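# Two robots move a utility cart through a self-closing door

## Task

Bring the utility cart through the self-closing door into the other room and leave it in the yellow taped bay, with each of its four wheels fully within the tape and none resting on the tape. The case of copy paper has to be in the cart's top tray and must not overhang any edge of it. The door must have closed before the scene is ended. One or both robots may be used. At the end every robot must have released its grip and backed away, and nothing may count on a robot to stay in place. A robot that falls or is left leaning fails the task.

## Robot and tools

ROBOTS. Two identical Hello Robot Stretch 4 units, r1 and r2. Each has an omni-wheel base, a lift that rides up a mast, an arm that telescopes straight out, a wrist with yaw, pitch and roll joints, and a two-finger gripper. They stand about 1.6 m tall; the base rim lies within 0.23 m of the base origin. Each robot has four cameras: r1_head_camera, r1_head_left_camera, r1_head_right_camera, r1_wrist_camera, and the same four names with r2.

FRAMES. Each robot reports in its own base frame: origin on the floor below the base centre, x ahead, y to the left, z up. hand_pose is a point between the open fingertips, expressed in that frame; with all wrist joints at 0 its axes line up with the base frame. Its printed value may be somewhat wrong. The odometry frame is where the base frame sat when the scene began. Because each robot uses its own frames, only images, lidar_m and wrist_depth_mm tell you where the two robots are relative to one another.

execute_actions. Argument actions is a list holding a single action, or empty (then it only reports state and images). An action is an object keyed by "r1" and/or "r2". Under each key: "base", "joints" or both, plus optional "pace" and "contact_limits"; or "end_of_arm" on its own. Everything in one action starts at once and may finish at different times.
- base: exactly one relative move from where the base currently is. translate_m: straight drive in metres, forward positive, -2 to 2. strafe_m: sideways drive in metres, left positive, -2 to 2. rotate_rad: spin in place in radians, counter-clockwise (left) positive, -3.2 to 3.2.
- joints: absolute targets by name. lift_m 0 to 1.2 m; arm_m 0 to 0.55 m (extension); wrist_yaw_rad -1.134 to 4.276 (0 ahead, positive left, 3.14 stowed backward, above 3.4 the arm may block it); wrist_pitch_rad -1.117 to 4.259 (0 level, 1.57 pointing down); wrist_roll_rad -1.117 to 4.259 (0 fingers level, positive turns clockwise as seen from behind); gripper_m -0.038 to 0.141 m fingertip gap (negative means the tips squeeze together). Out-of-range joint targets are clipped and reported; any other bad value or unknown key rejects the whole call and nothing moves.
- pace: "slow", "default", "fast", "max": base up to 0.1/0.3/0.4/0.6 m/s and 1/2/3/4 rad/s. With the lift above 0.2 m these caps shrink, down to 0.3 m/s and 1 rad/s at 1.2 m.
- contact_limits: {"arm_m": value} from 0 (stop at lightest touch) to 0.75 (push hardest); default 0.5.
- end_of_arm: "enable_torque" revives wrist or gripper motors that switched off; they then hold position.
A joint or base omitted from an action may still be driving toward an older target. Argument cameras picks which images return (omit, null or ["all"] for every camera, [] for none).

wait(seconds 0 to 10): lets the simulation run with nothing new commanded, then returns state and images. zoom_image(camera, region [x0,y0,x1,y1] pixels, top-left origin, at most 504x504) magnifies part of that camera's latest full image. read_manual gives only licence texts. finished_scene(scene) ends the scene irreversibly and reports success; call it only once the cart is parked, the paper is in the tray, the door is shut and the robots have let go and moved away. If a call reports a stop, later calls in the same reply are skipped.

RESULT LINES. base_status and joint_status describe how each commanded motion ended: "done" (for the base this only means the wheels turned the full amount, slipping included); "off_target" (resting short and maybe still pushing); "contact_stop_at_<key>" (hit something; the lift, arm or wheels involved go slack, so a lift may sag under load and a base may roll); "limit_stop_at_<name>", e.g. at_tilt (leaning past 6 degrees; lift, arm and wheels go slack until upright) or at_own_body (about to hit itself; move back away); "torque_fault" (a wrist or gripper motor overloaded, e.g. pressed by a base move or holding over about 2 kg level, and went limp until enable_torque). on_its_own reports uncommanded behaviour; there "held at" means the target being held. base_odometry counts wheel turns; heading runs -3.142 to 3.142, left positive. If turned_by_wheels and turned_by_imu differ by more than about 0.1 rad, the base likely bumped or slipped. base_tilt is in degrees, forward and right positive, with a fixed bias up to about 1.5. motor_effort is percent of maximum, positive toward larger joint values, bracket showing the peak; for wheel_0, wheel_1, wheel_2 positive turns the base right. An at-rest effort flagged out of range suggests pushing or carrying. lidar_m: 12 distances in metres, 30-degree sectors, first straight ahead then counter-clockwise (4th left, 7th back, 10th right); "-" means nothing seen or closer than 0.25 m. wrist_depth_mm: 7x7 grid of depths in mm (100 to 2000), read from top left.

GRIPPING. Command a gap smaller than the object to grasp; a smaller value squeezes harder and pulls it inward. The gap reading does not prove a hold; a firm squeeze shows as a change in gripper effort. Stuck fingertips on a surface: raise the lift. To unfold at the start, send lift_m 0.4 with wrist_yaw_rad 0.

AVOID. Never drive a base further once it touches the other robot: a hard press fails the run, and nothing in the state reports such contact. Two robots given identical moves can differ by about 3 cm per metre, which strains a shared load and can tip a robot. Turning or driving with over 1 kg held and arm_m above 0.2 risks tipping, more so at fast paces; strong pushes or pulls with a high gripper do too. Do not drop the paper, slam the door or cart, or leave anything supported only by a gripper. Occasionally a loose object is briefly nudged by the scene.

Each tool is called after "Call:" by a JSON object that holds its "api" and its "payload".

## Session

Call:
{"api": "execute_actions", "payload": {"actions": []}}

Scene clock: 0.00 s.
r1.base_odometry: x=+0.000 y=+0.000 heading=+0.000 (m, m, rad; r1's odometry frame)
r1.turned_by_wheels: +0.000 (rad since the last result)
r1.turned_by_imu: +0.000 (rad since the last result)
r1.base_tilt: forward=+0.4 right=+0.2 (deg)
r1.lidar_m: 2.97 1.01 0.72 0.69 0.71 0.97 2.58 2.69 3.62 1.56 1.92 2.45
r1.base_status: not commanded
r1.joint_positions: lift_m=+0.192 arm_m=+0.001 wrist_yaw_rad=+3.054 wrist_pitch_rad=+0.003 wrist_roll_rad=-0.011 gripper_m=+0.057
r1.joint_status: not commanded
r1.motor_effort: lift_m=+19 arm_m=-1 wrist_yaw_rad=+0 wrist_pitch_rad=-6 wrist_roll_rad=-1 gripper_m=-2 wheel_0=+0 wheel_1=+0 wheel_2=+0 (%)
r1.hand_pose: x=-0.1082 y=+0.1123 z=+0.3690 quat_wxyz=(+0.044, -0.002, -0.006, +0.999) (m; r1's base frame)
r1.wrist_depth_mm: 138 206 - - 1537 960 715 / 109 142 - - 1576 960 715 / 112 142 - - 1576 991 741 / 127 156 - - 1661 976 741 / - - - - 1499 1008 741 / 1464 1464 198 1336 202 991 750 / 976 904 917 - 878 842 732
r2.base_odometry: x=+0.000 y=+0.000 heading=+0.000 (m, m, rad; r2's odometry frame)
r2.turned_by_wheels: +0.000 (rad since the last result)
r2.turned_by_imu: +0.000 (rad since the last result)
r2.base_tilt: forward=+0.3 right=+0.3 (deg)
r2.lidar_m: 2.51 2.47 2.45 1.49 3.06 2.29 2.20 1.69 1.25 1.22 1.30 1.84
r2.base_status: not commanded
r2.joint_positions: lift_m=+0.251 arm_m=-0.002 wrist_yaw_rad=+3.058 wrist_pitch_rad=+0.006 wrist_roll_rad=+0.007 gripper_m=+0.057
r2.joint_status: not commanded
r2.motor_effort: lift_m=+20 arm_m=+0 wrist_yaw_rad=+2 wrist_pitch_rad=-4 wrist_roll_rad=+0 gripper_m=-4 wheel_0=+0 wheel_1=+0 wheel_2=+0 (%)
r2.hand_pose: x=-0.1111 y=+0.1111 z=+0.4276 quat_wxyz=(+0.042, -0.003, +0.004, +0.999) (m; r2's base frame)
r2.wrist_depth_mm: 141 143 - - - - - / - 143 - - - - - / 106 141 253 - - - - / 117 143 - - - - - / 1863 - - - - - - / 1661 1661 198 1756 198 1708 1708 / 1118 1078 1098 143 1098 1098 1138
pictures: r1_head_camera, r1_head_left_camera, r1_head_right_camera, r1_wrist_camera, r2_head_camera, r2_head_left_camera, r2_head_right_camera, r2_wrist_camera
Images, in order (width x height): r1_head_camera 420x560, r1_head_left_camera 420x672, r1_head_right_camera 420x672, r1_wrist_camera 616x392, r2_head_camera 420x560, r2_head_left_camera 420x672, r2_head_right_camera 420x672, r2_wrist_camera 616x392.

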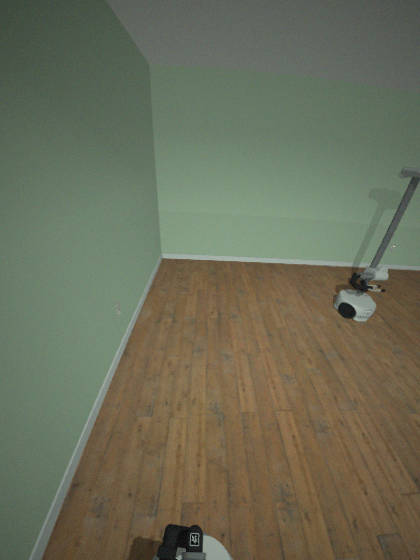

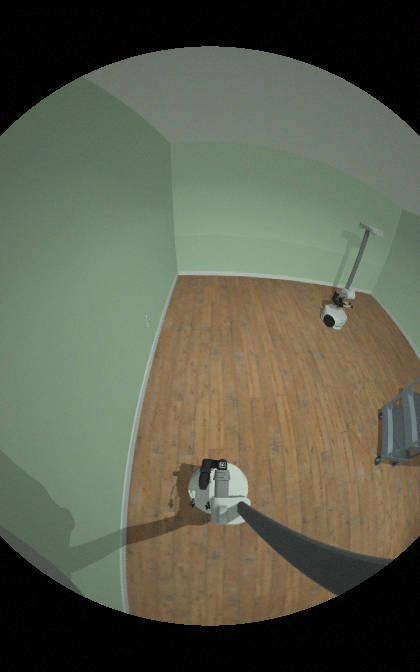

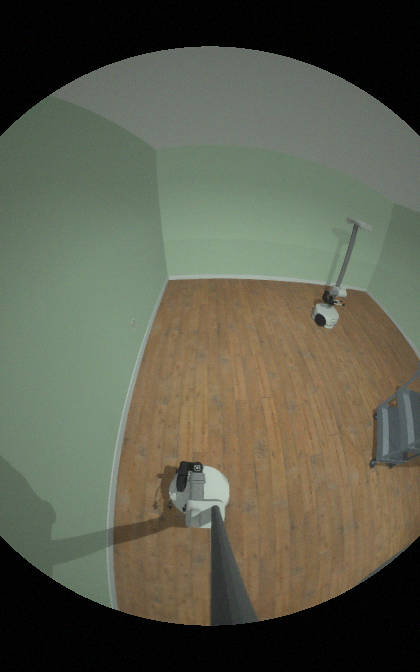

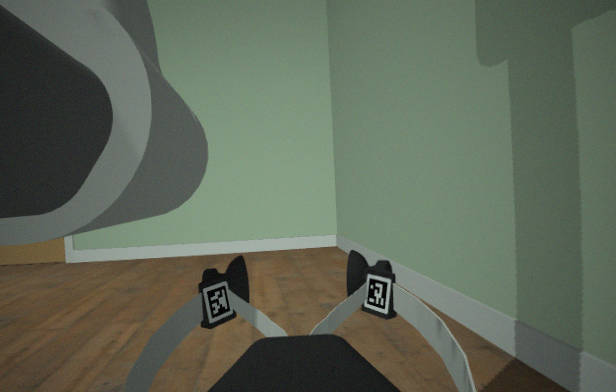

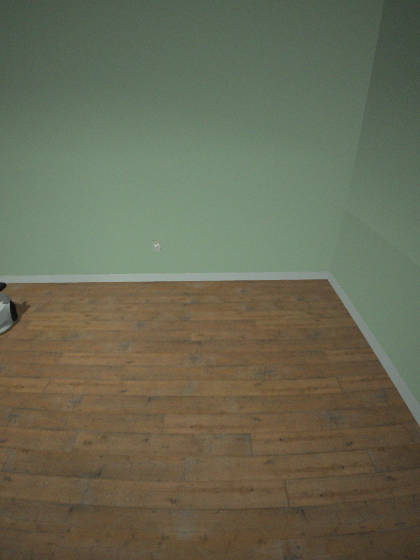

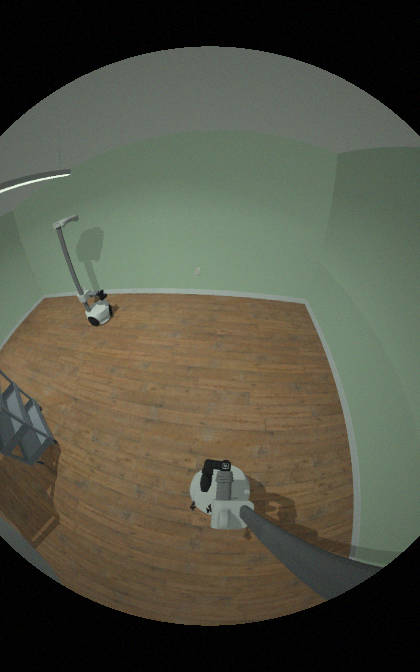

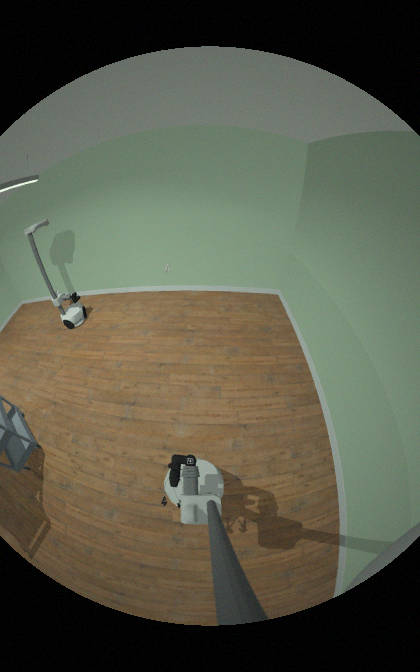

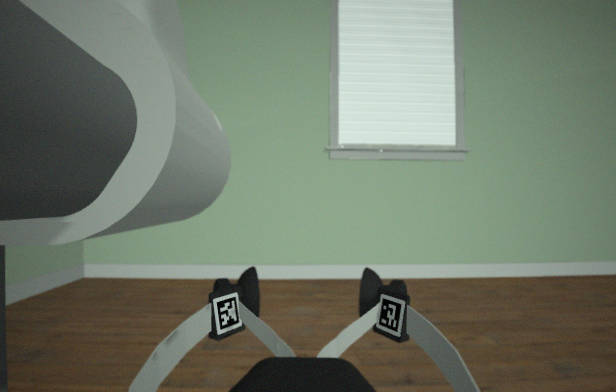

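Call:
{"api": "execute_actions", "payload": {"actions": [{"r1":{"base":{"rotate_rad":-2.4},"joints":{"lift_m":0.7,"wrist_yaw_rad":0},"pace":"fast"},"r2":{"base":{"rotate_rad":1.55},"joints":{"lift_m":0.7,"wrist_yaw_rad":0,"gripper_m":0.12},"pace":"fast"}}], "cameras": ["r1_head_camera","r2_head_camera","r2_wrist_camera","r1_wrist_camera"]}}

Scene clock: 3.27 s.
r1.base_odometry: x=+0.000 y=+0.000 heading=-2.400 (m, m, rad; r1's odometry frame)
r1.turned_by_wheels: -2.400 (rad since the last result)
r1.turned_by_imu: -2.415 (rad since the last result)
r1.base_tilt: forward=+0.4 right=+0.2 (deg)
r1.lidar_m: 2.82 1.58 1.59 2.23 3.21 1.59 0.85 0.69 0.68 0.78 1.28 2.58
r1.base_status: done
r1.joint_positions: lift_m=+0.700 arm_m=+0.001 wrist_yaw_rad=+0.000 wrist_pitch_rad=+0.003 wrist_roll_rad=-0.011 gripper_m=+0.057
r1.joint_status: all done
r1.motor_effort: lift_m=+22(24) arm_m=-1(1) wrist_yaw_rad=-2(6) wrist_pitch_rad=-5(5) wrist_roll_rad=-2(0) gripper_m=-1(3) wheel_0=+2(9) wheel_1=+1(11) wheel_2=+2(11) (%)
r1.hand_pose: x=+0.4601 y=-0.0873 z=+0.8772 quat_wxyz=(+1.000, -0.006, +0.001, +0.000) (m; r1's base frame)
r1.wrist_depth_mm: - - - - - - 1983 / - - - - - - 1921 / - - - - - - 1921 / - - - - - - 1983 / - - - - - - 1983 / - - 198 - 202 - 1983 / - 1921 1983 - 1921 1863 1921
r2.base_odometry: x=+0.000 y=+0.000 heading=+1.550 (m, m, rad; r2's odometry frame)
r2.turned_by_wheels: +1.550 (rad since the last result)
r2.turned_by_imu: +1.592 (rad since the last result)
r2.base_tilt: forward=+0.4 right=+0.5 (deg)
r2.lidar_m: 1.46 3.05 2.29 2.21 1.74 1.29 1.25 1.30 1.78 2.52 2.46 2.45
r2.base_status: done
r2.joint_positions: lift_m=+0.700 arm_m=-0.002 wrist_yaw_rad=+0.001 wrist_pitch_rad=+0.006 wrist_roll_rad=+0.007 gripper_m=+0.120
r2.joint_status: all done
r2.motor_effort: lift_m=+24(29) arm_m=+0(0) wrist_yaw_rad=+1(5) wrist_pitch_rad=-4(4) wrist_roll_rad=+0(1) gripper_m=-2(1) wheel_0=+1(8) wheel_1=+2(7) wheel_2=+2(6) (%)
r2.hand_pose: x=+0.4577 y=-0.0873 z=+0.8761 quat_wxyz=(+1.000, +0.004, +0.003, +0.000) (m; r2's base frame)
r2.wrist_depth_mm: - - - - - - - / - - - - - - - / - - - - - - - / - - - 1618 - - - / - - - - - - - / - - 1397 1618 - - - / - - 1808 146 - - -
pictures: r1_head_camera, r1_wrist_camera, r2_head_camera, r2_wrist_camera
camera_calibration (this result's frames):
r1_wrist_camera: T_world_to_cam=[[-0.034714, -0.999316, -0.0127086, -0.0687034], [-0.00726641, 0.0129683, -0.99989, 0.938004], [0.999371, -0.0346178, -0.00771162, -0.224706], [0, 0, 0, 1]] pos_world=[0.228996, -0.0885996, 0.935294]
r2_wrist_camera: T_world_to_cam=[[0.0116752, -0.999923, -0.00421205, -0.0931506], [0.0222807, 0.00447144, -0.999742, 0.933195], [0.999684, 0.0115783, 0.0223312, -0.253437], [0, 0, 0, 1]] pos_world=[0.233652, -0.0943818, 0.938222]
Images, in order (width x height): r1_head_camera 420x560, r1_wrist_camera 616x392, r2_head_camera 420x560, r2_wrist_camera 616x392.

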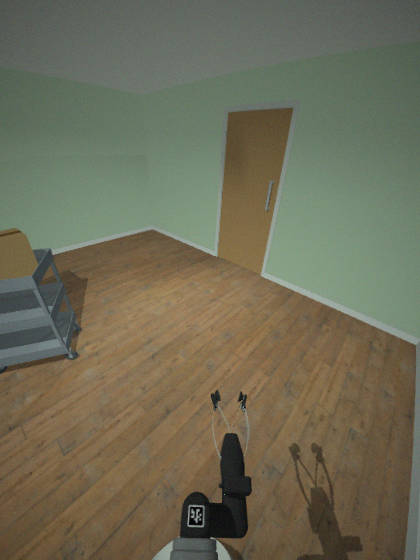

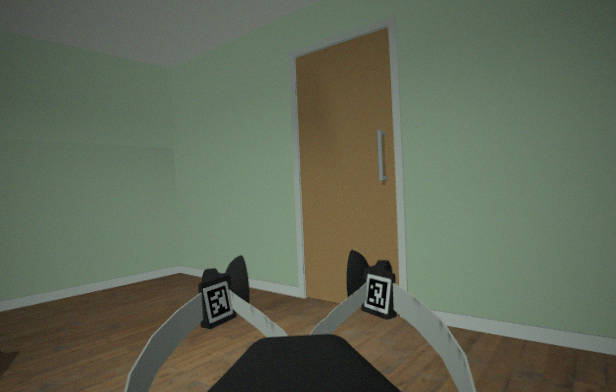

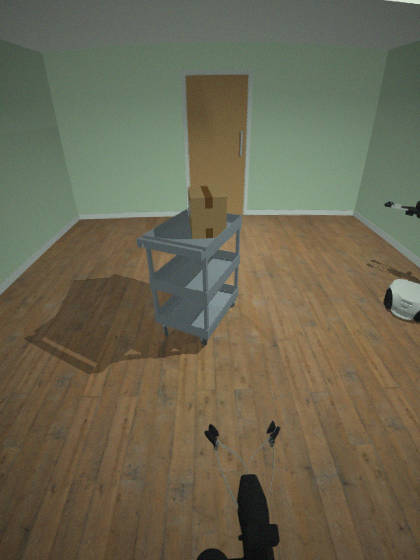

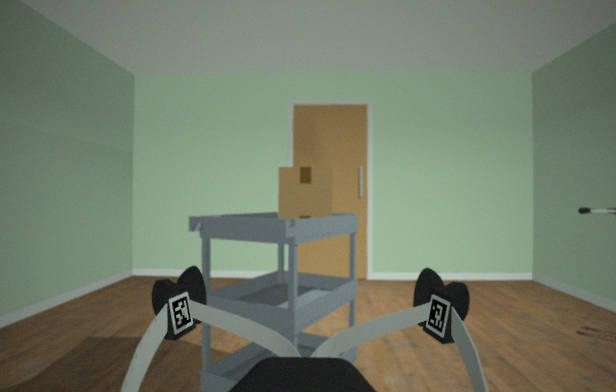

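Call:
{"api": "zoom_image", "payload": {"camera": "r2_head_camera", "region": [110,60,310,360]}}

Call:
{"api": "zoom_image", "payload": {"camera": "r1_wrist_camera", "region": [260,10,460,320]}}

Region (110, 60, 310, 360) of r2_head_camera's 420x560 image, scaled by 1.680, with more detail than that image has.

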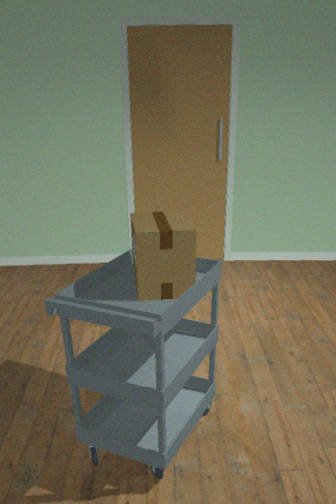

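Region (260, 10, 460, 320) of r1_wrist_camera's 616x392 image, scaled by 1.626; it fills the left 325 columns of this view, and the rest is white.

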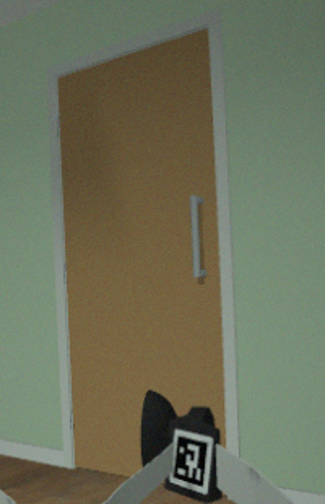

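Call:
{"api": "execute_actions", "payload": {"actions": [{"r1":{"base":{"translate_m":2.0},"joints":{"lift_m":0.87,"gripper_m":0.12},"pace":"max"},"r2":{"base":{"rotate_rad":-0.47},"joints":{"wrist_roll_rad":1.57}}}], "cameras": []}}

Call:
{"api": "execute_actions", "payload": {"actions": [{"r1":{"base":{"rotate_rad":-0.72}},"r2":{"base":{"strafe_m":0.97},"pace":"fast"}}], "cameras": []}}

Call:
{"api": "execute_actions", "payload": {"actions": [{"r1":{"base":{"translate_m":0.2}},"r2":{"base":{"translate_m":0.6},"pace":"fast"}}], "cameras": ["r1_head_camera","r2_head_camera","r2_wrist_camera","r1_wrist_camera"]}}

Scene clock: 12.03 s.
r1.base_odometry: x=-1.474 y=-1.352 heading=-2.399 (m, m, rad; r1's odometry frame)
r1.turned_by_wheels: +0.000 (rad since the last result)
r1.turned_by_imu: -0.004 (rad since the last result)
r1.base_tilt: forward=+0.3 right=+0.2 (deg)
r1.lidar_m: 1.23 2.00 2.70 3.05 1.32 4.70 2.44 2.00 2.00 1.31 1.07 1.03
r1.base_status: done
r1.joint_positions: lift_m=+0.870 arm_m=+0.001 wrist_yaw_rad=+0.000 wrist_pitch_rad=+0.003 wrist_roll_rad=-0.011 gripper_m=+0.120
r1.joint_status: all done
r1.motor_effort: lift_m=+19(18) arm_m=-1(1) wrist_yaw_rad=+1(1) wrist_pitch_rad=-5(6) wrist_roll_rad=+0(2) gripper_m=+1(3) wheel_0=+1(8) wheel_1=+1(8) wheel_2=+0(14) (%)
r1.hand_pose: x=+0.4601 y=-0.0874 z=+1.0475 quat_wxyz=(+1.000, -0.006, +0.001, +0.000) (m; r1's base frame)
r1.wrist_depth_mm: - 1921 1397 1118 946 798 715 / - 1921 1430 1138 960 820 723 / - 1921 1430 1138 960 820 723 / - 1921 1430 1138 946 842 732 / - 1921 1464 1160 960 820 741 / - 1983 1336 1118 931 820 741 / - 1921 1537 - 960 831 750
r2.base_odometry: x=+0.000 y=+0.000 heading=+1.080 (m, m, rad; r2's odometry frame)
r2.turned_by_wheels: -0.470 (rad since the last result)
r2.turned_by_imu: -0.480 (rad since the last result)
r2.base_tilt: forward=+0.2 right=+0.4 (deg)
r2.lidar_m: 3.34 1.48 2.94 2.23 2.22 1.66 1.25 1.21 1.31 1.89 2.51 2.67
r2.base_status: done
r2.joint_positions: lift_m=+0.700 arm_m=-0.002 wrist_yaw_rad=+0.000 wrist_pitch_rad=+0.006 wrist_roll_rad=+1.570 gripper_m=+0.120
r2.joint_status: all done
r2.motor_effort: lift_m=+24(24) arm_m=+0(0) wrist_yaw_rad=+1(1) wrist_pitch_rad=-5(5) wrist_roll_rad=+0(6) gripper_m=-1(1) wheel_0=+0(5) wheel_1=-1(6) wheel_2=-1(6) (%)
r2.hand_pose: x=+0.4576 y=-0.0874 z=+0.8761 quat_wxyz=(+0.707, +0.707, +0.002, -0.002) (m; r2's base frame)
r2.wrist_depth_mm: - - - - - 1921 1281 / - - - - - 1921 1308 / 1983 - - - - 1921 1308 / - - - - - 1921 1308 / - - - - - 1863 1281 / - - 216 - - 1661 1281 / - - - 146 - 1618 1281
pictures: none
No camera images: the call's "cameras" was empty. Leave "cameras" out to get every camera's image.

Scene clock: 15.67 s.
r1.base_odometry: x=-1.474 y=-1.352 heading=-3.119 (m, m, rad; r1's odometry frame)
r1.turned_by_wheels: -0.719 (rad since the last result)
r1.turned_by_imu: -0.725 (rad since the last result)
r1.base_tilt: forward=+0.3 right=+0.2 (deg)
r1.lidar_m: 1.01 1.15 1.58 2.73 2.82 1.32 1.37 2.82 2.07 2.00 1.56 1.13
r1.base_status: done
r1.joint_positions: lift_m=+0.870 arm_m=+0.001 wrist_yaw_rad=+0.000 wrist_pitch_rad=+0.003 wrist_roll_rad=-0.011 gripper_m=+0.120
r1.joint_status: not commanded
r1.motor_effort: lift_m=+19(19) arm_m=-1(1) wrist_yaw_rad=-1(1) wrist_pitch_rad=-5(6) wrist_roll_rad=-1(0) gripper_m=+1(2) wheel_0=+3(5) wheel_1=+3(7) wheel_2=+2(8) (%)
r1.hand_pose: x=+0.4600 y=-0.0875 z=+1.0475 quat_wxyz=(+1.000, -0.006, +0.001, +0.000) (m; r1's base frame)
r1.wrist_depth_mm: 878 866 891 891 891 891 904 / 878 878 891 891 904 917 904 / 866 878 891 891 904 891 917 / 866 878 891 891 904 917 904 / 878 891 891 904 891 917 931 / 866 878 904 904 904 931 917 / 878 891 904 - 917 917 931
r2.base_odometry: x=-0.856 y=+0.457 heading=+1.080 (m, m, rad; r2's odometry frame)
r2.turned_by_wheels: +0.000 (rad since the last result)
r2.turned_by_imu: +0.001 (rad since the last result)
r2.base_tilt: forward=+0.2 right=+0.6 (deg)
r2.lidar_m: 1.30 4.05 1.78 1.33 1.30 1.42 1.68 1.65 1.75 2.57 3.38 3.62
r2.base_status: done
r2.joint_positions: lift_m=+0.700 arm_m=-0.002 wrist_yaw_rad=+0.000 wrist_pitch_rad=+0.006 wrist_roll_rad=+1.570 gripper_m=+0.120
r2.joint_status: not commanded
r2.motor_effort: lift_m=+24(24) arm_m=+0(0) wrist_yaw_rad=+1(1) wrist_pitch_rad=-4(5) wrist_roll_rad=+1(0) gripper_m=+1(5) wheel_0=+1(11) wheel_1=-1(10) wheel_2=-1(1) (%)
r2.hand_pose: x=+0.4576 y=-0.0874 z=+0.8761 quat_wxyz=(+0.707, +0.707, +0.002, -0.002) (m; r2's base frame)
r2.wrist_depth_mm: 1983 - - - - 1921 1308 / - - - - - 1921 1308 / - - - - - 1808 1308 / - - - 1397 1808 1464 1182 / - - - 1576 1756 1464 1160 / - - 216 - 1182 1366 1229 / - - - 146 - 1618 1281
pictures: none
No camera images: the call's "cameras" was empty. Leave "cameras" out to get every camera's image.

Scene clock: 18.60 s.
r1.base_odometry: x=-1.674 y=-1.356 heading=-3.119 (m, m, rad; r1's odometry frame)
r1.turned_by_wheels: +0.000 (rad since the last result)
r1.turned_by_imu: -0.001 (rad since the last result)
r1.base_tilt: forward=+0.4 right=+0.2 (deg)
r1.lidar_m: 0.80 0.94 1.29 2.71 2.84 1.51 1.54 2.86 2.08 2.01 1.27 0.93
r1.base_status: done
r1.joint_positions: lift_m=+0.870 arm_m=+0.001 wrist_yaw_rad=+0.000 wrist_pitch_rad=+0.003 wrist_roll_rad=-0.011 gripper_m=+0.120
r1.joint_status: not commanded
r1.motor_effort: lift_m=+19(19) arm_m=+0(1) wrist_yaw_rad=-1(1) wrist_pitch_rad=-6(6) wrist_roll_rad=+0(2) gripper_m=-3(1) wheel_0=+3(7) wheel_1=+2(4) wheel_2=-1(13) (%)
r1.hand_pose: x=+0.4601 y=-0.0874 z=+1.0475 quat_wxyz=(+1.000, -0.006, +0.001, +0.000) (m; r1's base frame)
r1.wrist_depth_mm: 676 676 691 683 683 699 699 / 668 676 676 683 691 707 699 / 668 683 683 691 699 707 707 / 676 691 691 691 699 699 715 / 676 676 683 691 691 699 707 / 683 683 691 691 699 707 707 / 691 683 699 - 707 715 715
r2.base_odometry: x=-0.573 y=+0.986 heading=+1.080 (m, m, rad; r2's odometry frame)
r2.turned_by_wheels: +0.000 (rad since the last result)
r2.turned_by_imu: +0.000 (rad since the last result)
r2.base_tilt: forward=+0.3 right=+0.7 (deg)
r2.lidar_m: 0.69 3.57 2.11 1.63 1.56 1.70 2.24 2.19 2.33 3.19 3.14 0.73
r2.base_status: done
r2.joint_positions: lift_m=+0.700 arm_m=-0.002 wrist_yaw_rad=+0.000 wrist_pitch_rad=+0.006 wrist_roll_rad=+1.570 gripper_m=+0.120
r2.joint_status: not commanded
r2.motor_effort: lift_m=+24(24) arm_m=+0(0) wrist_yaw_rad=+1(1) wrist_pitch_rad=-5(5) wrist_roll_rad=+1(1) gripper_m=-3(1) wheel_0=+0(7) wheel_1=-1(4) wheel_2=+0(11) (%)
r2.hand_pose: x=+0.4576 y=-0.0874 z=+0.8761 quat_wxyz=(+0.707, +0.707, +0.002, -0.002) (m; r2's base frame)
r2.wrist_depth_mm: - - - - - 1921 1281 / - - - - - 1921 1229 / - - - 854 1138 809 544 / - - - 778 1182 866 544 / - - - 759 1182 866 544 / - - 217 - 544 741 549 / - - - 146 - 691 544
pictures: r1_head_camera, r1_wrist_camera, r2_head_camera, r2_wrist_camera
camera_calibration (this result's frames):
r1_wrist_camera: T_world_to_cam=[[-0.0350683, -0.999304, -0.0127077, -0.0664801], [-0.00728359, 0.0129707, -0.999889, 1.10822], [0.999358, -0.0349719, -0.00773339, -0.22337], [0, 0, 0, 1]] pos_world=[0.228967, -0.0886199, 1.10552]
r2_wrist_camera: T_world_to_cam=[[0.00499503, -0.00410403, -0.999979, 0.869233], [0.0284585, 0.999587, -0.00396027, 0.144955], [0.999582, -0.0284382, 0.00510977, -0.241757], [0, 0, 0, 1]] pos_world=[0.233189, -0.148202, 0.871025]
Images, in order (width x height): r1_head_camera 420x560, r1_wrist_camera 616x392, r2_head_camera 420x560, r2_wrist_camera 616x392.

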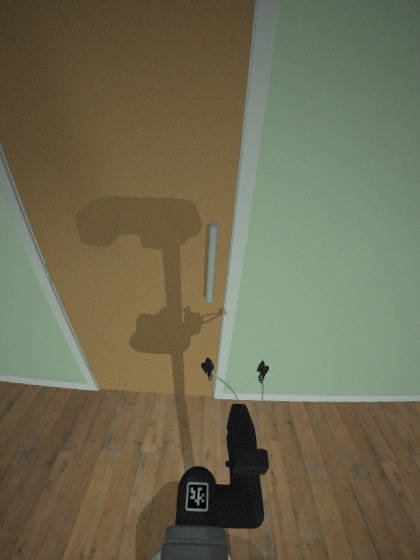

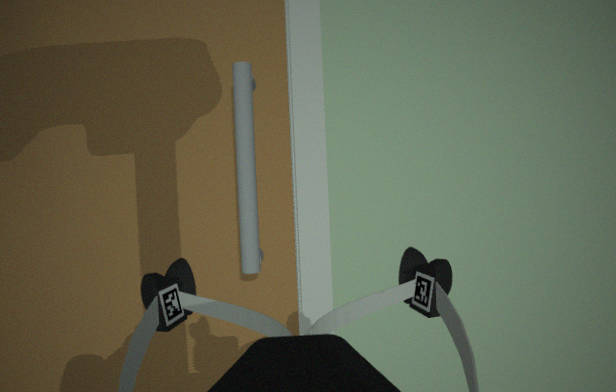

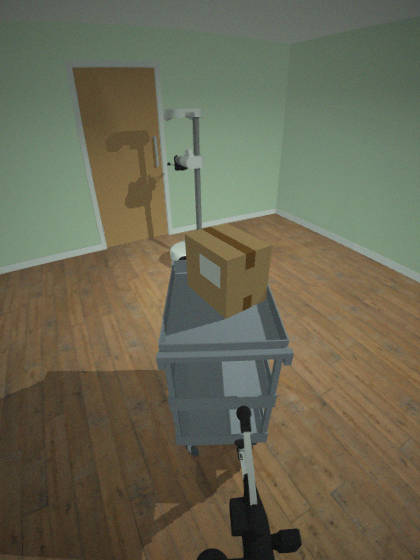

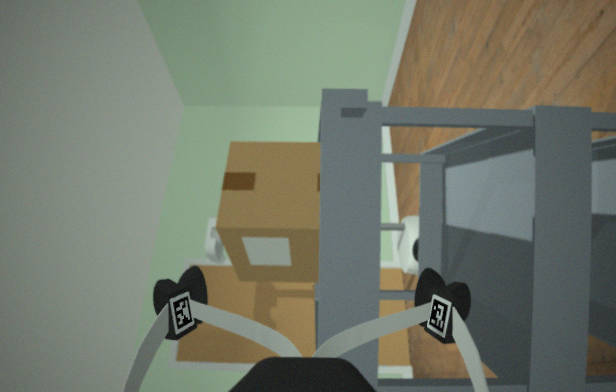

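Call:
{"api": "execute_actions", "payload": {"actions": [{"r1":{"base":{"strafe_m":0.08},"joints":{"arm_m":0.25,"lift_m":0.93}},"r2":{"base":{"strafe_m":0.04},"joints":{"arm_m":0.12,"lift_m":0.66}}}], "cameras": ["r2_head_camera","r2_wrist_camera","r1_wrist_camera"]}}

Call:
{"api": "zoom_image", "payload": {"camera": "r2_head_camera", "region": [130,220,330,480]}}

Scene clock: 21.77 s.
r1.base_odometry: x=-1.672 y=-1.436 heading=-3.119 (m, m, rad; r1's odometry frame)
r1.turned_by_wheels: +0.000 (rad since the last result)
r1.turned_by_imu: -0.001 (rad since the last result)
r1.base_tilt: forward=+0.4 right=+0.2 (deg)
r1.lidar_m: 0.82 0.94 1.30 2.64 2.76 1.48 1.52 2.95 2.17 2.07 1.27 0.93
r1.base_status: done
r1.joint_positions: lift_m=+0.930 arm_m=+0.249 wrist_yaw_rad=+0.000 wrist_pitch_rad=+0.002 wrist_roll_rad=-0.011 gripper_m=+0.120
r1.joint_status: all done
r1.motor_effort: lift_m=+21(20) arm_m=+6(8) wrist_yaw_rad=+1(2) wrist_pitch_rad=-5(5) wrist_roll_rad=-1(1) gripper_m=+1(1) wheel_0=-2(11) wheel_1=+1(12) wheel_2=+0(1) (%)
r1.hand_pose: x=+0.7083 y=-0.0874 z=+1.1073 quat_wxyz=(+1.000, -0.006, +0.001, +0.000) (m; r1's base frame)
r1.wrist_depth_mm: 430 436 433 439 430 445 449 / 430 433 439 439 430 445 445 / 430 433 436 442 430 445 452 / 433 433 439 442 433 449 455 / 430 436 439 439 433 449 455 / 436 436 442 364 436 452 459 / 433 439 442 - 436 455 455
r2.base_odometry: x=-0.608 y=+1.005 heading=+1.080 (m, m, rad; r2's odometry frame)
r2.turned_by_wheels: +0.000 (rad since the last result)
r2.turned_by_imu: +0.001 (rad since the last result)
r2.base_tilt: forward=+0.2 right=+0.7 (deg)
r2.lidar_m: 0.68 3.56 2.08 1.59 1.52 1.65 2.27 2.20 2.35 3.22 3.16 0.72
r2.base_status: done
r2.joint_positions: lift_m=+0.660 arm_m=+0.119 wrist_yaw_rad=+0.000 wrist_pitch_rad=+0.006 wrist_roll_rad=+1.570 gripper_m=+0.120
r2.joint_status: all done
r2.motor_effort: lift_m=+16(23) arm_m=+8(8) wrist_yaw_rad=+1(1) wrist_pitch_rad=-4(4) wrist_roll_rad=+1(2) gripper_m=-2(2) wheel_0=+1(6) wheel_1=-2(8) wheel_2=+0(1) (%)
r2.hand_pose: x=+0.5779 y=-0.0874 z=+0.8368 quat_wxyz=(+0.707, +0.707, +0.002, -0.002) (m; r2's base frame)
r2.wrist_depth_mm: - - - 427 - 1661 1229 / - - - 430 - 621 430 / - - 723 427 - 788 430 / - - 676 430 - 788 430 / - - 798 424 - 778 427 / - - 216 427 427 668 424 / - - - 146 - 627 484
pictures: r1_wrist_camera, r2_head_camera, r2_wrist_camera
camera_calibration (this result's frames):
r1_wrist_camera: T_world_to_cam=[[-0.0349565, -0.999308, -0.0127107, -0.057058], [-0.0072012, 0.01297, -0.99989, 1.16975], [0.999363, -0.0348612, -0.0076496, -0.47111], [0, 0, 0, 1]] pos_world=[0.477238, -0.0886136, 1.16529]
r2_wrist_camera: T_world_to_cam=[[0.00498986, -0.00403896, -0.999979, 0.829301], [0.0283657, 0.99959, -0.00389584, 0.141348], [0.999585, -0.0283457, 0.00510238, -0.361791], [0, 0, 0, 1]] pos_world=[0.353493, -0.148196, 0.831681]
Images, in order (width x height): r1_wrist_camera 616x392, r2_head_camera 420x560, r2_wrist_camera 616x392.

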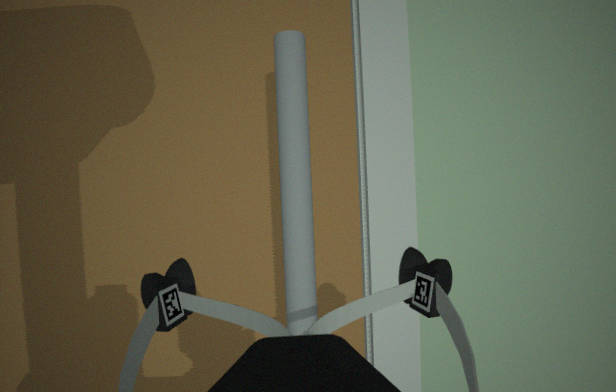

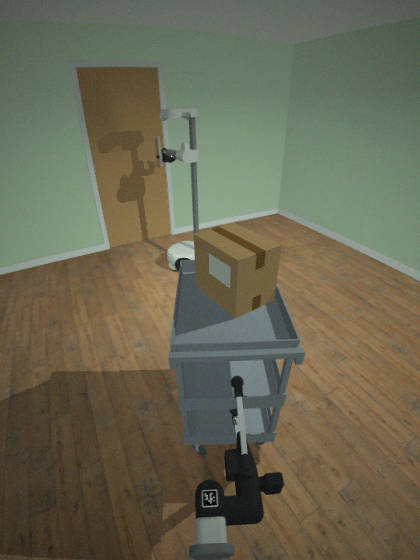

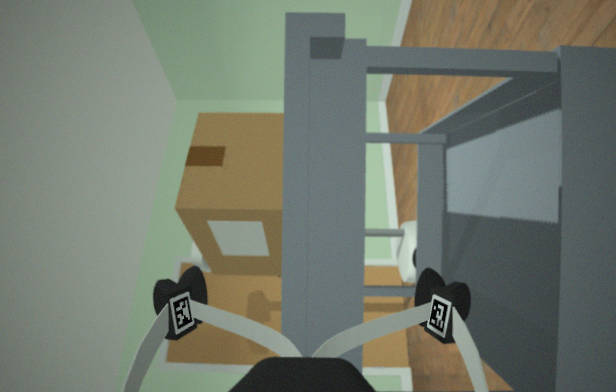

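Region (130, 220, 330, 480) of r2_head_camera's 420x560 image, scaled by 1.938, with more detail than that image has; it fills the left 388 columns of this view, and the rest is white.

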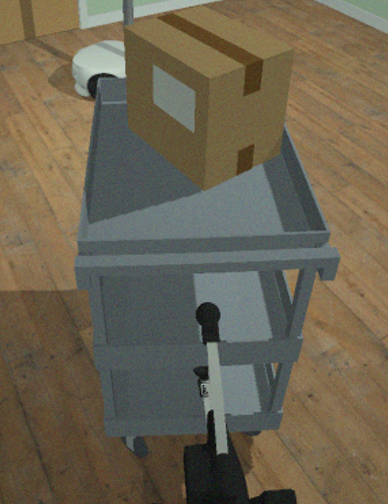

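Call:
{"api": "execute_actions", "payload": {"actions": [{"r1":{"base":{"translate_m":0.15},"joints":{"gripper_m":0.08}},"r2":{"base":{"translate_m":0.14},"joints":{"lift_m":0.673,"gripper_m":0.08}}}], "cameras": []}}

Call:
{"api": "execute_actions", "payload": {"actions": [{"r1":{"joints":{"gripper_m":-0.02}},"r2":{"joints":{"gripper_m":-0.02}}}], "cameras": ["r2_head_camera","r2_wrist_camera","r1_wrist_camera"]}}

Call:
{"api": "execute_actions", "payload": {"actions": [{"r1":{"base":{"translate_m":-0.25},"pace":"slow"},"r2":{"base":{"strafe_m":-0.2},"pace":"slow"}}], "cameras": ["r2_head_camera","r1_head_camera","r1_wrist_camera"]}}

Scene clock: 24.67 s.
r1.base_odometry: x=-1.822 y=-1.440 heading=-3.118 (m, m, rad; r1's odometry frame)
r1.turned_by_wheels: +0.000 (rad since the last result)
r1.turned_by_imu: -0.001 (rad since the last result)
r1.base_tilt: forward=+0.4 right=+0.2 (deg)
r1.lidar_m: 0.68 0.76 1.07 2.64 2.75 1.62 1.66 2.96 2.16 2.09 1.07 0.77
r1.base_status: done
r1.joint_positions: lift_m=+0.930 arm_m=+0.249 wrist_yaw_rad=+0.000 wrist_pitch_rad=+0.002 wrist_roll_rad=-0.011 gripper_m=+0.080
r1.joint_status: all done
r1.motor_effort: lift_m=+22(21) arm_m=+6(6) wrist_yaw_rad=-1(2) wrist_pitch_rad=-5(6) wrist_roll_rad=+2(1) gripper_m=-2(2) wheel_0=+2(7) wheel_1=+2(9) wheel_2=+0(11) (%)
r1.hand_pose: x=+0.7084 y=-0.0874 z=+1.1073 quat_wxyz=(+1.000, -0.006, +0.001, +0.000) (m; r1's base frame)
r1.wrist_depth_mm: 282 283 287 212 289 293 294 / 283 286 289 215 291 293 297 / 285 286 289 216 293 296 297 / 285 287 290 216 294 294 297 / 286 289 290 215 281 297 298 / 286 289 199 214 203 297 301 / 287 287 291 - 296 298 300
r2.base_odometry: x=-0.542 y=+1.129 heading=+1.080 (m, m, rad; r2's odometry frame)
r2.turned_by_wheels: +0.000 (rad since the last result)
r2.turned_by_imu: +0.001 (rad since the last result)
r2.base_tilt: forward=+0.2 right=+0.6 (deg)
r2.lidar_m: 0.56 3.44 2.14 1.65 1.58 1.72 2.38 2.33 2.47 3.16 3.11 0.59
r2.base_status: done
r2.joint_positions: lift_m=+0.673 arm_m=+0.119 wrist_yaw_rad=+0.000 wrist_pitch_rad=+0.006 wrist_roll_rad=+1.570 gripper_m=+0.080
r2.joint_status: all done
r2.motor_effort: lift_m=+25(26) arm_m=+8(8) wrist_yaw_rad=+1(1) wrist_pitch_rad=-5(5) wrist_roll_rad=+0(2) gripper_m=-4(0) wheel_0=+0(5) wheel_1=+1(5) wheel_2=+0(6) (%)
r2.hand_pose: x=+0.5780 y=-0.0874 z=+0.8491 quat_wxyz=(+0.707, +0.707, +0.002, -0.002) (m; r2's base frame)
r2.wrist_depth_mm: - - - 286 286 1708 1255 / - - - 285 285 1863 521 / - - 569 286 286 809 549 / - - 517 285 285 809 549 / - - 609 285 285 809 549 / - - 200 285 207 741 544 / - - - 142 285 640 539
pictures: none
No camera images: the call's "cameras" was empty. Leave "cameras" out to get every camera's image.

Scene clock: 26.40 s.
r1.base_odometry: x=-1.822 y=-1.440 heading=-3.119 (m, m, rad; r1's odometry frame)
r1.turned_by_wheels: +0.000 (rad since the last result)
r1.turned_by_imu: -0.001 (rad since the last result)
r1.base_tilt: forward=+0.4 right=+0.3 (deg)
r1.lidar_m: 0.67 0.76 1.07 2.64 2.75 1.62 1.64 2.94 2.17 2.08 1.08 0.74
r1.base_status: not commanded
r1.joint_positions: lift_m=+0.930 arm_m=+0.249 wrist_yaw_rad=+0.000 wrist_pitch_rad=+0.003 wrist_roll_rad=-0.011 gripper_m=-0.019
r1.joint_status: all done
r1.motor_effort: lift_m=+22(22) arm_m=+4(6) wrist_yaw_rad=-1(4) wrist_pitch_rad=-5(6) wrist_roll_rad=+0(1) gripper_m=-27(22) wheel_0=+1(2) wheel_1=+2(2) wheel_2=+0(0) (%)
r1.hand_pose: x=+0.7086 y=-0.0875 z=+1.1072 quat_wxyz=(+1.000, -0.006, +0.001, +0.000) (m; r1's base frame)
r1.wrist_depth_mm: 273 273 276 200 278 293 294 / 273 274 276 200 278 294 296 / 274 276 277 203 279 294 297 / 277 277 277 205 281 294 297 / 277 278 279 204 281 296 298 / 277 278 185 202 185 297 300 / 278 279 282 - 282 285 300
r2.base_odometry: x=-0.542 y=+1.129 heading=+1.080 (m, m, rad; r2's odometry frame)
r2.turned_by_wheels: +0.000 (rad since the last result)
r2.turned_by_imu: +0.001 (rad since the last result)
r2.base_tilt: forward=+0.4 right=+0.6 (deg)
r2.lidar_m: 0.55 3.44 2.13 1.65 1.60 1.72 2.39 2.32 2.48 3.18 3.11 0.57
r2.base_status: not commanded
r2.joint_positions: lift_m=+0.673 arm_m=+0.119 wrist_yaw_rad=+0.003 wrist_pitch_rad=+0.003 wrist_roll_rad=+1.570 gripper_m=-0.019
r2.joint_status: all done
r2.motor_effort: lift_m=+24(25) arm_m=+5(8) wrist_yaw_rad=-5(10) wrist_pitch_rad=+4(5) wrist_roll_rad=+0(1) gripper_m=-18(24) wheel_0=+0(0) wheel_1=+1(1) wheel_2=+1(1) (%)
r2.hand_pose: x=+0.5788 y=-0.0867 z=+0.8500 quat_wxyz=(+0.707, +0.707, +0.002, +0.000) (m; r2's base frame)
r2.wrist_depth_mm: - - - 276 276 1921 1255 / - - - 276 274 1863 525 / - - 559 276 276 820 559 / - - 508 276 274 820 559 / - - 603 276 276 809 554 / - - 186 213 186 759 549 / - - - 215 274 580 539
pictures: r1_wrist_camera, r2_head_camera, r2_wrist_camera
camera_calibration (this result's frames):
r1_wrist_camera: T_world_to_cam=[[-0.0354442, -0.999291, -0.0127088, -0.0568433], [-0.00724886, 0.0129736, -0.99989, 1.16977], [0.999345, -0.0353482, -0.00770356, -0.471378], [0, 0, 0, 1]] pos_world=[0.477534, -0.0886415, 1.16529]
r2_wrist_camera: T_world_to_cam=[[0.0078561, -0.00391367, -0.999961, 0.84081], [0.025952, 0.999656, -0.00370858, 0.141919], [0.999632, -0.0259218, 0.00795496, -0.364942], [0, 0, 0, 1]] pos_world=[0.354519, -0.148039, 0.844207]
Images, in order (width x height): r1_wrist_camera 616x392, r2_head_camera 420x560, r2_wrist_camera 616x392.

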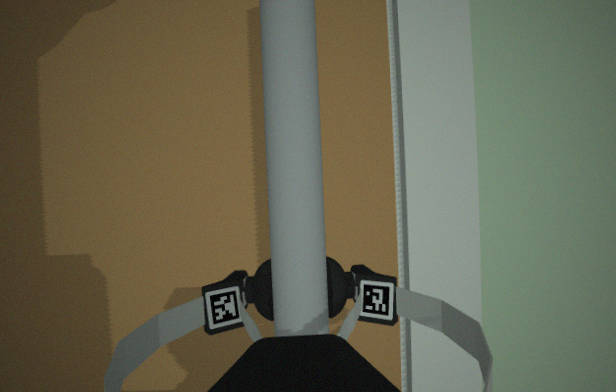

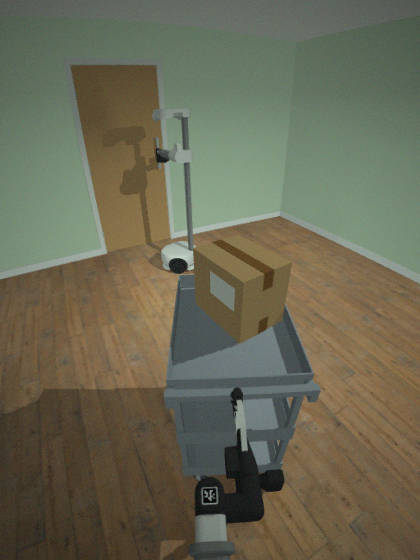

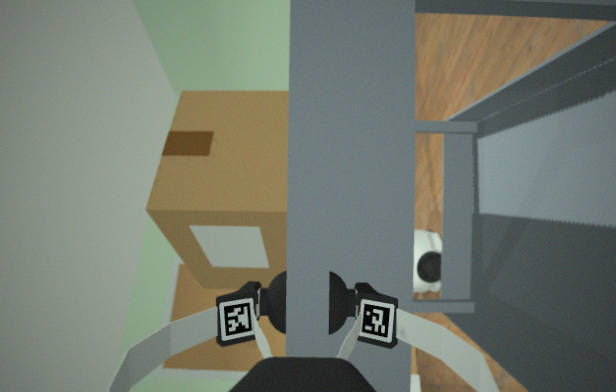

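Scene clock: 30.20 s.
r1.base_odometry: x=-1.572 y=-1.434 heading=-3.115 (m, m, rad; r1's odometry frame)
r1.turned_by_wheels: +0.003 (rad since the last result)
r1.turned_by_imu: +0.041 (rad since the last result)
r1.base_tilt: forward=+0.4 right=+0.1 (deg)
r1.lidar_m: 0.65 0.88 1.49 2.64 2.75 1.44 1.44 2.85 2.15 2.09 1.34 1.00
r1.base_status: done
r1.joint_positions: lift_m=+0.930 arm_m=+0.250 wrist_yaw_rad=+0.031 wrist_pitch_rad=+0.003 wrist_roll_rad=-0.011 gripper_m=-0.019
r1.joint_status: not commanded
r1.on_its_own: wrist_yaw_rad is at rest, and its effort (-88) is outside its rest range (-13 to +13)
r1.motor_effort: lift_m=+22(22) arm_m=+0(4) wrist_yaw_rad=-88(96) wrist_pitch_rad=-7(7) wrist_roll_rad=+0(1) gripper_m=-28(30) wheel_0=+16(17) wheel_1=+3(6) wheel_2=+24(25) (%)
r1.hand_pose: x=+0.7120 y=-0.0785 z=+1.1071 quat_wxyz=(+1.000, -0.006, +0.002, +0.015) (m; r1's base frame)
r1.wrist_depth_mm: 370 327 290 254 245 496 496 / 373 329 291 254 246 504 496 / 375 330 294 254 244 504 500 / 377 332 296 256 246 504 500 / 384 336 297 202 248 504 504 / 387 330 189 191 185 504 508 / 392 325 307 - 248 508 504
r2.base_odometry: x=-0.366 y=+1.035 heading=+1.081 (m, m, rad; r2's odometry frame)
r2.turned_by_wheels: +0.001 (rad since the last result)
r2.turned_by_imu: +0.003 (rad since the last result)
r2.base_tilt: forward=+0.4 right=+0.6 (deg)
r2.lidar_m: 0.49 3.42 2.39 1.86 1.76 1.91 2.29 2.24 2.38 3.00 2.93 0.61
r2.base_status: done
r2.joint_positions: lift_m=+0.673 arm_m=+0.119 wrist_yaw_rad=+0.006 wrist_pitch_rad=+0.003 wrist_roll_rad=+1.570 gripper_m=-0.019
r2.joint_status: not commanded
r2.on_its_own: wrist_yaw_rad is at rest, and its effort (-16) is outside its rest range (-13 to +13)
r2.motor_effort: lift_m=+23(24) arm_m=+5(5) wrist_yaw_rad=-16(24) wrist_pitch_rad=+3(5) wrist_roll_rad=+1(1) gripper_m=-15(21) wheel_0=+6(10) wheel_1=-1(5) wheel_2=+1(2) (%)
r2.hand_pose: x=+0.5791 y=-0.0856 z=+0.8500 quat_wxyz=(+0.707, +0.707, +0.003, +0.001) (m; r2's base frame)
r2.wrist_depth_mm: - - - 298 347 1661 1205 / - - - 322 332 1618 452 / - - - 307 315 1863 525 / - - 603 293 300 759 549 / - - 517 277 286 809 549 / - - 186 209 186 809 549 / - - 668 206 258 647 544
pictures: r1_head_camera, r1_wrist_camera, r2_head_camera
camera_calibration (this result's frames):
r1_wrist_camera: T_world_to_cam=[[-0.00424333, -0.999911, -0.0126839, -0.0699772], [-0.00829763, 0.0127188, -0.999885, 1.17021], [0.999957, -0.00413759, -0.00835086, -0.471668], [0, 0, 0, 1]] pos_world=[0.48106, -0.0868062, 1.16525]
Images, in order (width x height): r1_head_camera 420x560, r1_wrist_camera 616x392, r2_head_camera 420x560.

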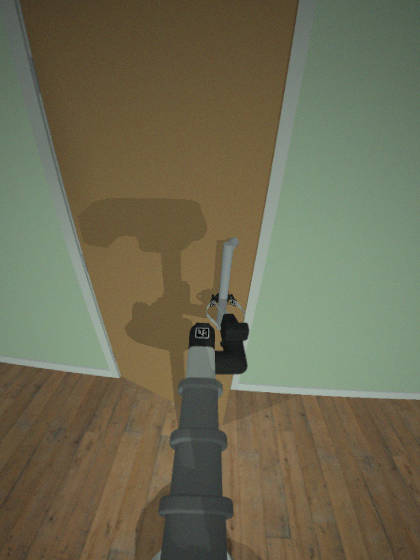

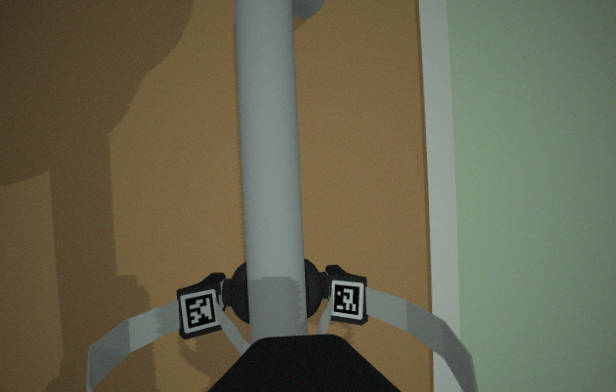

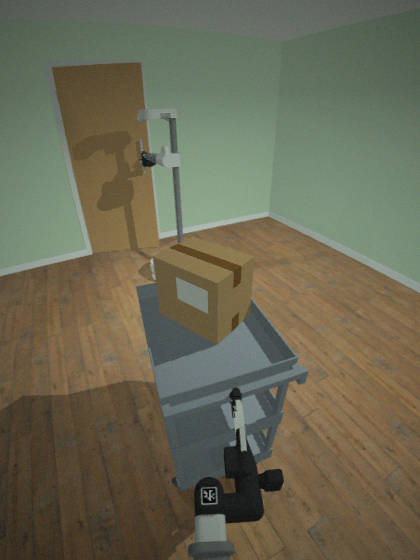

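Call:
{"api": "execute_actions", "payload": {"actions": [{"r1":{"base":{"strafe_m":0.097},"joints":{"arm_m":0.16},"pace":"slow"},"r2":{"base":{"strafe_m":-0.12},"joints":{"arm_m":0.16},"pace":"slow"}}], "cameras": []}}

Call:
{"api": "execute_actions", "payload": {"actions": [{"r1":{"base":{"strafe_m":0.137},"joints":{"arm_m":0.07,"wrist_yaw_rad":-0.12},"pace":"slow"},"r2":{"joints":{"gripper_m":0.08}}}], "cameras": ["r2_head_camera","r1_head_camera"]}}

Scene clock: 37.17 s.
r1.base_odometry: x=-1.570 y=-1.531 heading=-3.116 (m, m, rad; r1's odometry frame)
r1.turned_by_wheels: +0.000 (rad since the last result)
r1.turned_by_imu: -0.003 (rad since the last result)
r1.base_tilt: forward=+0.3 right=+0.1 (deg)
r1.lidar_m: 0.56 0.87 1.48 2.53 2.70 1.44 1.41 2.98 2.25 2.18 1.33 0.61
r1.base_status: done
r1.joint_positions: lift_m=+0.930 arm_m=+0.161 wrist_yaw_rad=-0.007 wrist_pitch_rad=+0.003 wrist_roll_rad=-0.011 gripper_m=-0.019
r1.joint_status: all done
r1.on_its_own: wrist_yaw_rad is at rest, and its effort (+20) is outside its rest range (-13 to +13)
r1.motor_effort: lift_m=+22(22) arm_m=-6(10) wrist_yaw_rad=+20(89) wrist_pitch_rad=-7(7) wrist_roll_rad=+0(0) gripper_m=-22(27) wheel_0=-8(15) wheel_1=+2(12) wheel_2=+0(20) (%)
r1.hand_pose: x=+0.6198 y=-0.0896 z=+1.1071 quat_wxyz=(+1.000, -0.006, +0.002, -0.004) (m; r1's base frame)
r1.wrist_depth_mm: 421 355 303 188 239 615 615 / 424 355 306 190 240 621 609 / 427 359 307 191 242 615 627 / 430 359 310 190 244 615 615 / 433 364 312 189 245 621 621 / 439 368 185 190 185 621 627 / 452 347 324 - 245 433 627
r2.base_odometry: x=-0.260 y=+0.978 heading=+1.081 (m, m, rad; r2's odometry frame)
r2.turned_by_wheels: +0.001 (rad since the last result)
r2.turned_by_imu: +0.003 (rad since the last result)
r2.base_tilt: forward=+0.2 right=+0.4 (deg)
r2.lidar_m: 0.52 0.70 2.55 1.98 1.88 2.04 2.25 2.18 2.33 2.89 2.82 0.65
r2.base_status: done
r2.joint_positions: lift_m=+0.673 arm_m=+0.159 wrist_yaw_rad=+0.011 wrist_pitch_rad=+0.004 wrist_roll_rad=+1.570 gripper_m=-0.019
r2.joint_status: all done
r2.on_its_own: wrist_yaw_rad is at rest, and its effort (-31) is outside its rest range (-13 to +13)
r2.motor_effort: lift_m=+24(23) arm_m=+6(13) wrist_yaw_rad=-31(36) wrist_pitch_rad=+3(4) wrist_roll_rad=+0(1) gripper_m=-23(21) wheel_0=+5(11) wheel_1=-1(4) wheel_2=+5(4) (%)
r2.hand_pose: x=+0.6193 y=-0.0842 z=+0.8499 quat_wxyz=(+0.707, +0.707, +0.005, +0.003) (m; r2's base frame)
r2.wrist_depth_mm: - - - - - 1863 1281 / - - - 355 377 387 382 / - - - 332 347 1863 504 / - - - 307 322 1756 554 / - - 574 282 294 778 559 / - - 186 208 186 798 549 / - 349 539 202 253 647 544
pictures: none
No camera images: the call's "cameras" was empty. Leave "cameras" out to get every camera's image.

Scene clock: 39.70 s.
r1.base_odometry: x=-1.566 y=-1.667 heading=-3.117 (m, m, rad; r1's odometry frame)
r1.turned_by_wheels: -0.001 (rad since the last result)
r1.turned_by_imu: -0.002 (rad since the last result)
r1.base_tilt: forward=+0.3 right=+0.3 (deg)
r1.lidar_m: 0.51 0.91 1.49 2.41 2.55 1.45 1.38 3.17 2.39 2.32 1.34 0.44
r1.base_status: done
r1.joint_positions: lift_m=+0.930 arm_m=+0.071 wrist_yaw_rad=-0.141 wrist_pitch_rad=+0.004 wrist_roll_rad=-0.011 gripper_m=-0.019
r1.joint_status: wrist_yaw_rad off_target (ended at -0.141, target -0.120); the others done
r1.on_its_own: wrist_yaw_rad is at rest, and its effort (+60) is outside its rest range (-13 to +13)
r1.motor_effort: lift_m=+21(22) arm_m=-3(12) wrist_yaw_rad=+60(69) wrist_pitch_rad=-10(10) wrist_roll_rad=-1(1) gripper_m=-21(27) wheel_0=-13(13) wheel_1=+1(10) wheel_2=-5(12) (%)
r1.hand_pose: x=+0.5149 y=-0.1270 z=+1.1069 quat_wxyz=(+0.998, -0.005, +0.002, -0.070) (m; r1's base frame)
r1.wrist_depth_mm: 449 368 312 186 238 798 820 / 452 368 312 186 240 788 809 / 455 375 315 185 243 788 820 / 459 375 319 186 243 798 831 / 466 379 322 187 242 798 820 / 473 384 187 189 186 231 820 / 480 384 332 - 243 231 842
r2.base_odometry: x=-0.260 y=+0.978 heading=+1.081 (m, m, rad; r2's odometry frame)
r2.turned_by_wheels: -0.001 (rad since the last result)
r2.turned_by_imu: +0.000 (rad since the last result)
r2.base_tilt: forward=+0.3 right=+0.7 (deg)
r2.lidar_m: 0.51 0.74 2.53 1.97 1.88 2.04 2.24 2.19 2.34 2.87 2.82 0.66
r2.base_status: not commanded
r2.joint_positions: lift_m=+0.673 arm_m=+0.159 wrist_yaw_rad=+0.000 wrist_pitch_rad=+0.006 wrist_roll_rad=+1.570 gripper_m=+0.080
r2.joint_status: all done
r2.motor_effort: lift_m=+23(23) arm_m=+6(6) wrist_yaw_rad=-1(32) wrist_pitch_rad=-4(4) wrist_roll_rad=+1(0) gripper_m=-3(17) wheel_0=+3(5) wheel_1=-1(1) wheel_2=-1(5) (%)
r2.hand_pose: x=+0.6184 y=-0.0874 z=+0.8493 quat_wxyz=(+0.707, +0.707, +0.002, -0.002) (m; r2's base frame)
r2.wrist_depth_mm: - - - - - 1863 1255 / - - - 359 389 1618 1205 / - - - 345 - 1708 492 / - - - 317 334 1708 549 / - - 597 293 307 798 549 / - - 200 225 207 798 544 / - - 535 142 262 699 539
pictures: r1_head_camera, r2_head_camera
Images, in order (width x height): r1_head_camera 420x560, r2_head_camera 420x560.

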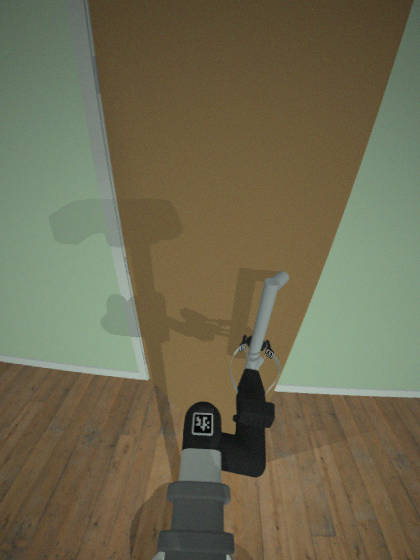

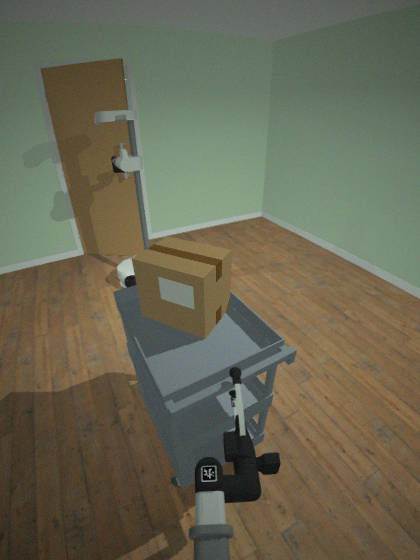

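Call:
{"api": "execute_actions", "payload": {"actions": [{"r1":{"base":{"strafe_m":0.137},"joints":{"arm_m":0.04,"wrist_yaw_rad":-0.48},"pace":"slow"},"r2":{"joints":{"arm_m":0.0},"base":{"strafe_m":-0.305}}}], "cameras": []}}

Call:
{"api": "execute_actions", "payload": {"actions": [{"r1":{"base":{"strafe_m":0.17},"joints":{"arm_m":0.01,"wrist_yaw_rad":-0.74},"pace":"slow"},"r2":{"base":{"rotate_rad":0.46}}}], "cameras": ["r2_head_camera","r1_head_camera"]}}

Scene clock: 43.83 s.
torque_fault: r1.wrist_yaw_rad switched itself off since the last result.
r1.base_odometry: x=-1.563 y=-1.804 heading=-3.117 (m, m, rad; r1's odometry frame)
r1.turned_by_wheels: +0.000 (rad since the last result)
r1.turned_by_imu: -0.001 (rad since the last result)
r1.base_tilt: forward=+0.3 right=+0.2 (deg)
r1.lidar_m: 0.54 1.03 1.51 2.27 2.41 3.38 1.38 3.35 2.54 2.45 1.37 0.40
r1.base_status: done
r1.joint_positions: lift_m=+0.930 arm_m=+0.041 wrist_yaw_rad=-0.437 wrist_pitch_rad=+0.004 wrist_roll_rad=-0.011 gripper_m=-0.019
r1.joint_status: wrist_yaw_rad torque_fault (moved -0.297 of -0.339); the others done
r1.on_its_own: wrist_yaw_rad is off since a torque_fault, until you send "end_of_arm": "enable_torque" (your -0.480 is given up)
r1.motor_effort: lift_m=+22(21) arm_m=-6(16) wrist_yaw_rad=-1(100) wrist_pitch_rad=-9(14) wrist_roll_rad=+2(0) gripper_m=-16(31) wheel_0=-4(13) wheel_1=+4(8) wheel_2=+2(17) (%)
r1.hand_pose: x=+0.4363 y=-0.2014 z=+1.1069 quat_wxyz=(+0.976, -0.005, +0.003, -0.217) (m; r1's base frame)
r1.wrist_depth_mm: 351 314 279 175 230 1138 1281 / 353 312 281 175 232 1118 1308 / 355 315 282 175 234 1138 1308 / 359 317 283 177 235 1138 1281 / 362 320 287 179 236 1138 1281 / 368 324 183 178 186 1118 1308 / 373 312 294 - 236 1138 1281
r2.base_odometry: x=+0.009 y=+0.835 heading=+1.081 (m, m, rad; r2's odometry frame)
r2.turned_by_wheels: +0.000 (rad since the last result)
r2.turned_by_imu: +0.001 (rad since the last result)
r2.base_tilt: forward=+0.3 right=+0.6 (deg)
r2.lidar_m: 0.63 0.61 2.93 2.25 2.17 2.36 2.11 2.05 2.20 2.60 2.54 2.69
r2.base_status: done
r2.joint_positions: lift_m=+0.673 arm_m=+0.001 wrist_yaw_rad=+0.000 wrist_pitch_rad=+0.006 wrist_roll_rad=+1.570 gripper_m=+0.080
r2.joint_status: all done
r2.motor_effort: lift_m=+23(24) arm_m=-8(9) wrist_yaw_rad=+1(0) wrist_pitch_rad=-5(4) wrist_roll_rad=+0(1) gripper_m=-3(8) wheel_0=+0(8) wheel_1=+0(9) wheel_2=-1(1) (%)
r2.hand_pose: x=+0.4608 y=-0.0874 z=+0.8492 quat_wxyz=(+0.707, +0.707, +0.002, -0.002) (m; r2's base frame)
r2.wrist_depth_mm: - - - - - 1921 1281 / - - - - - 1863 1281 / - - - - - 1863 1255 / - - - - - 1863 1255 / - - - - - 1863 1255 / - - 200 - 208 1708 1118 / - - 831 142 1042 640 517
pictures: none
No camera images: the call's "cameras" was empty. Leave "cameras" out to get every camera's image.

not run: a stop came earlier in this reply.


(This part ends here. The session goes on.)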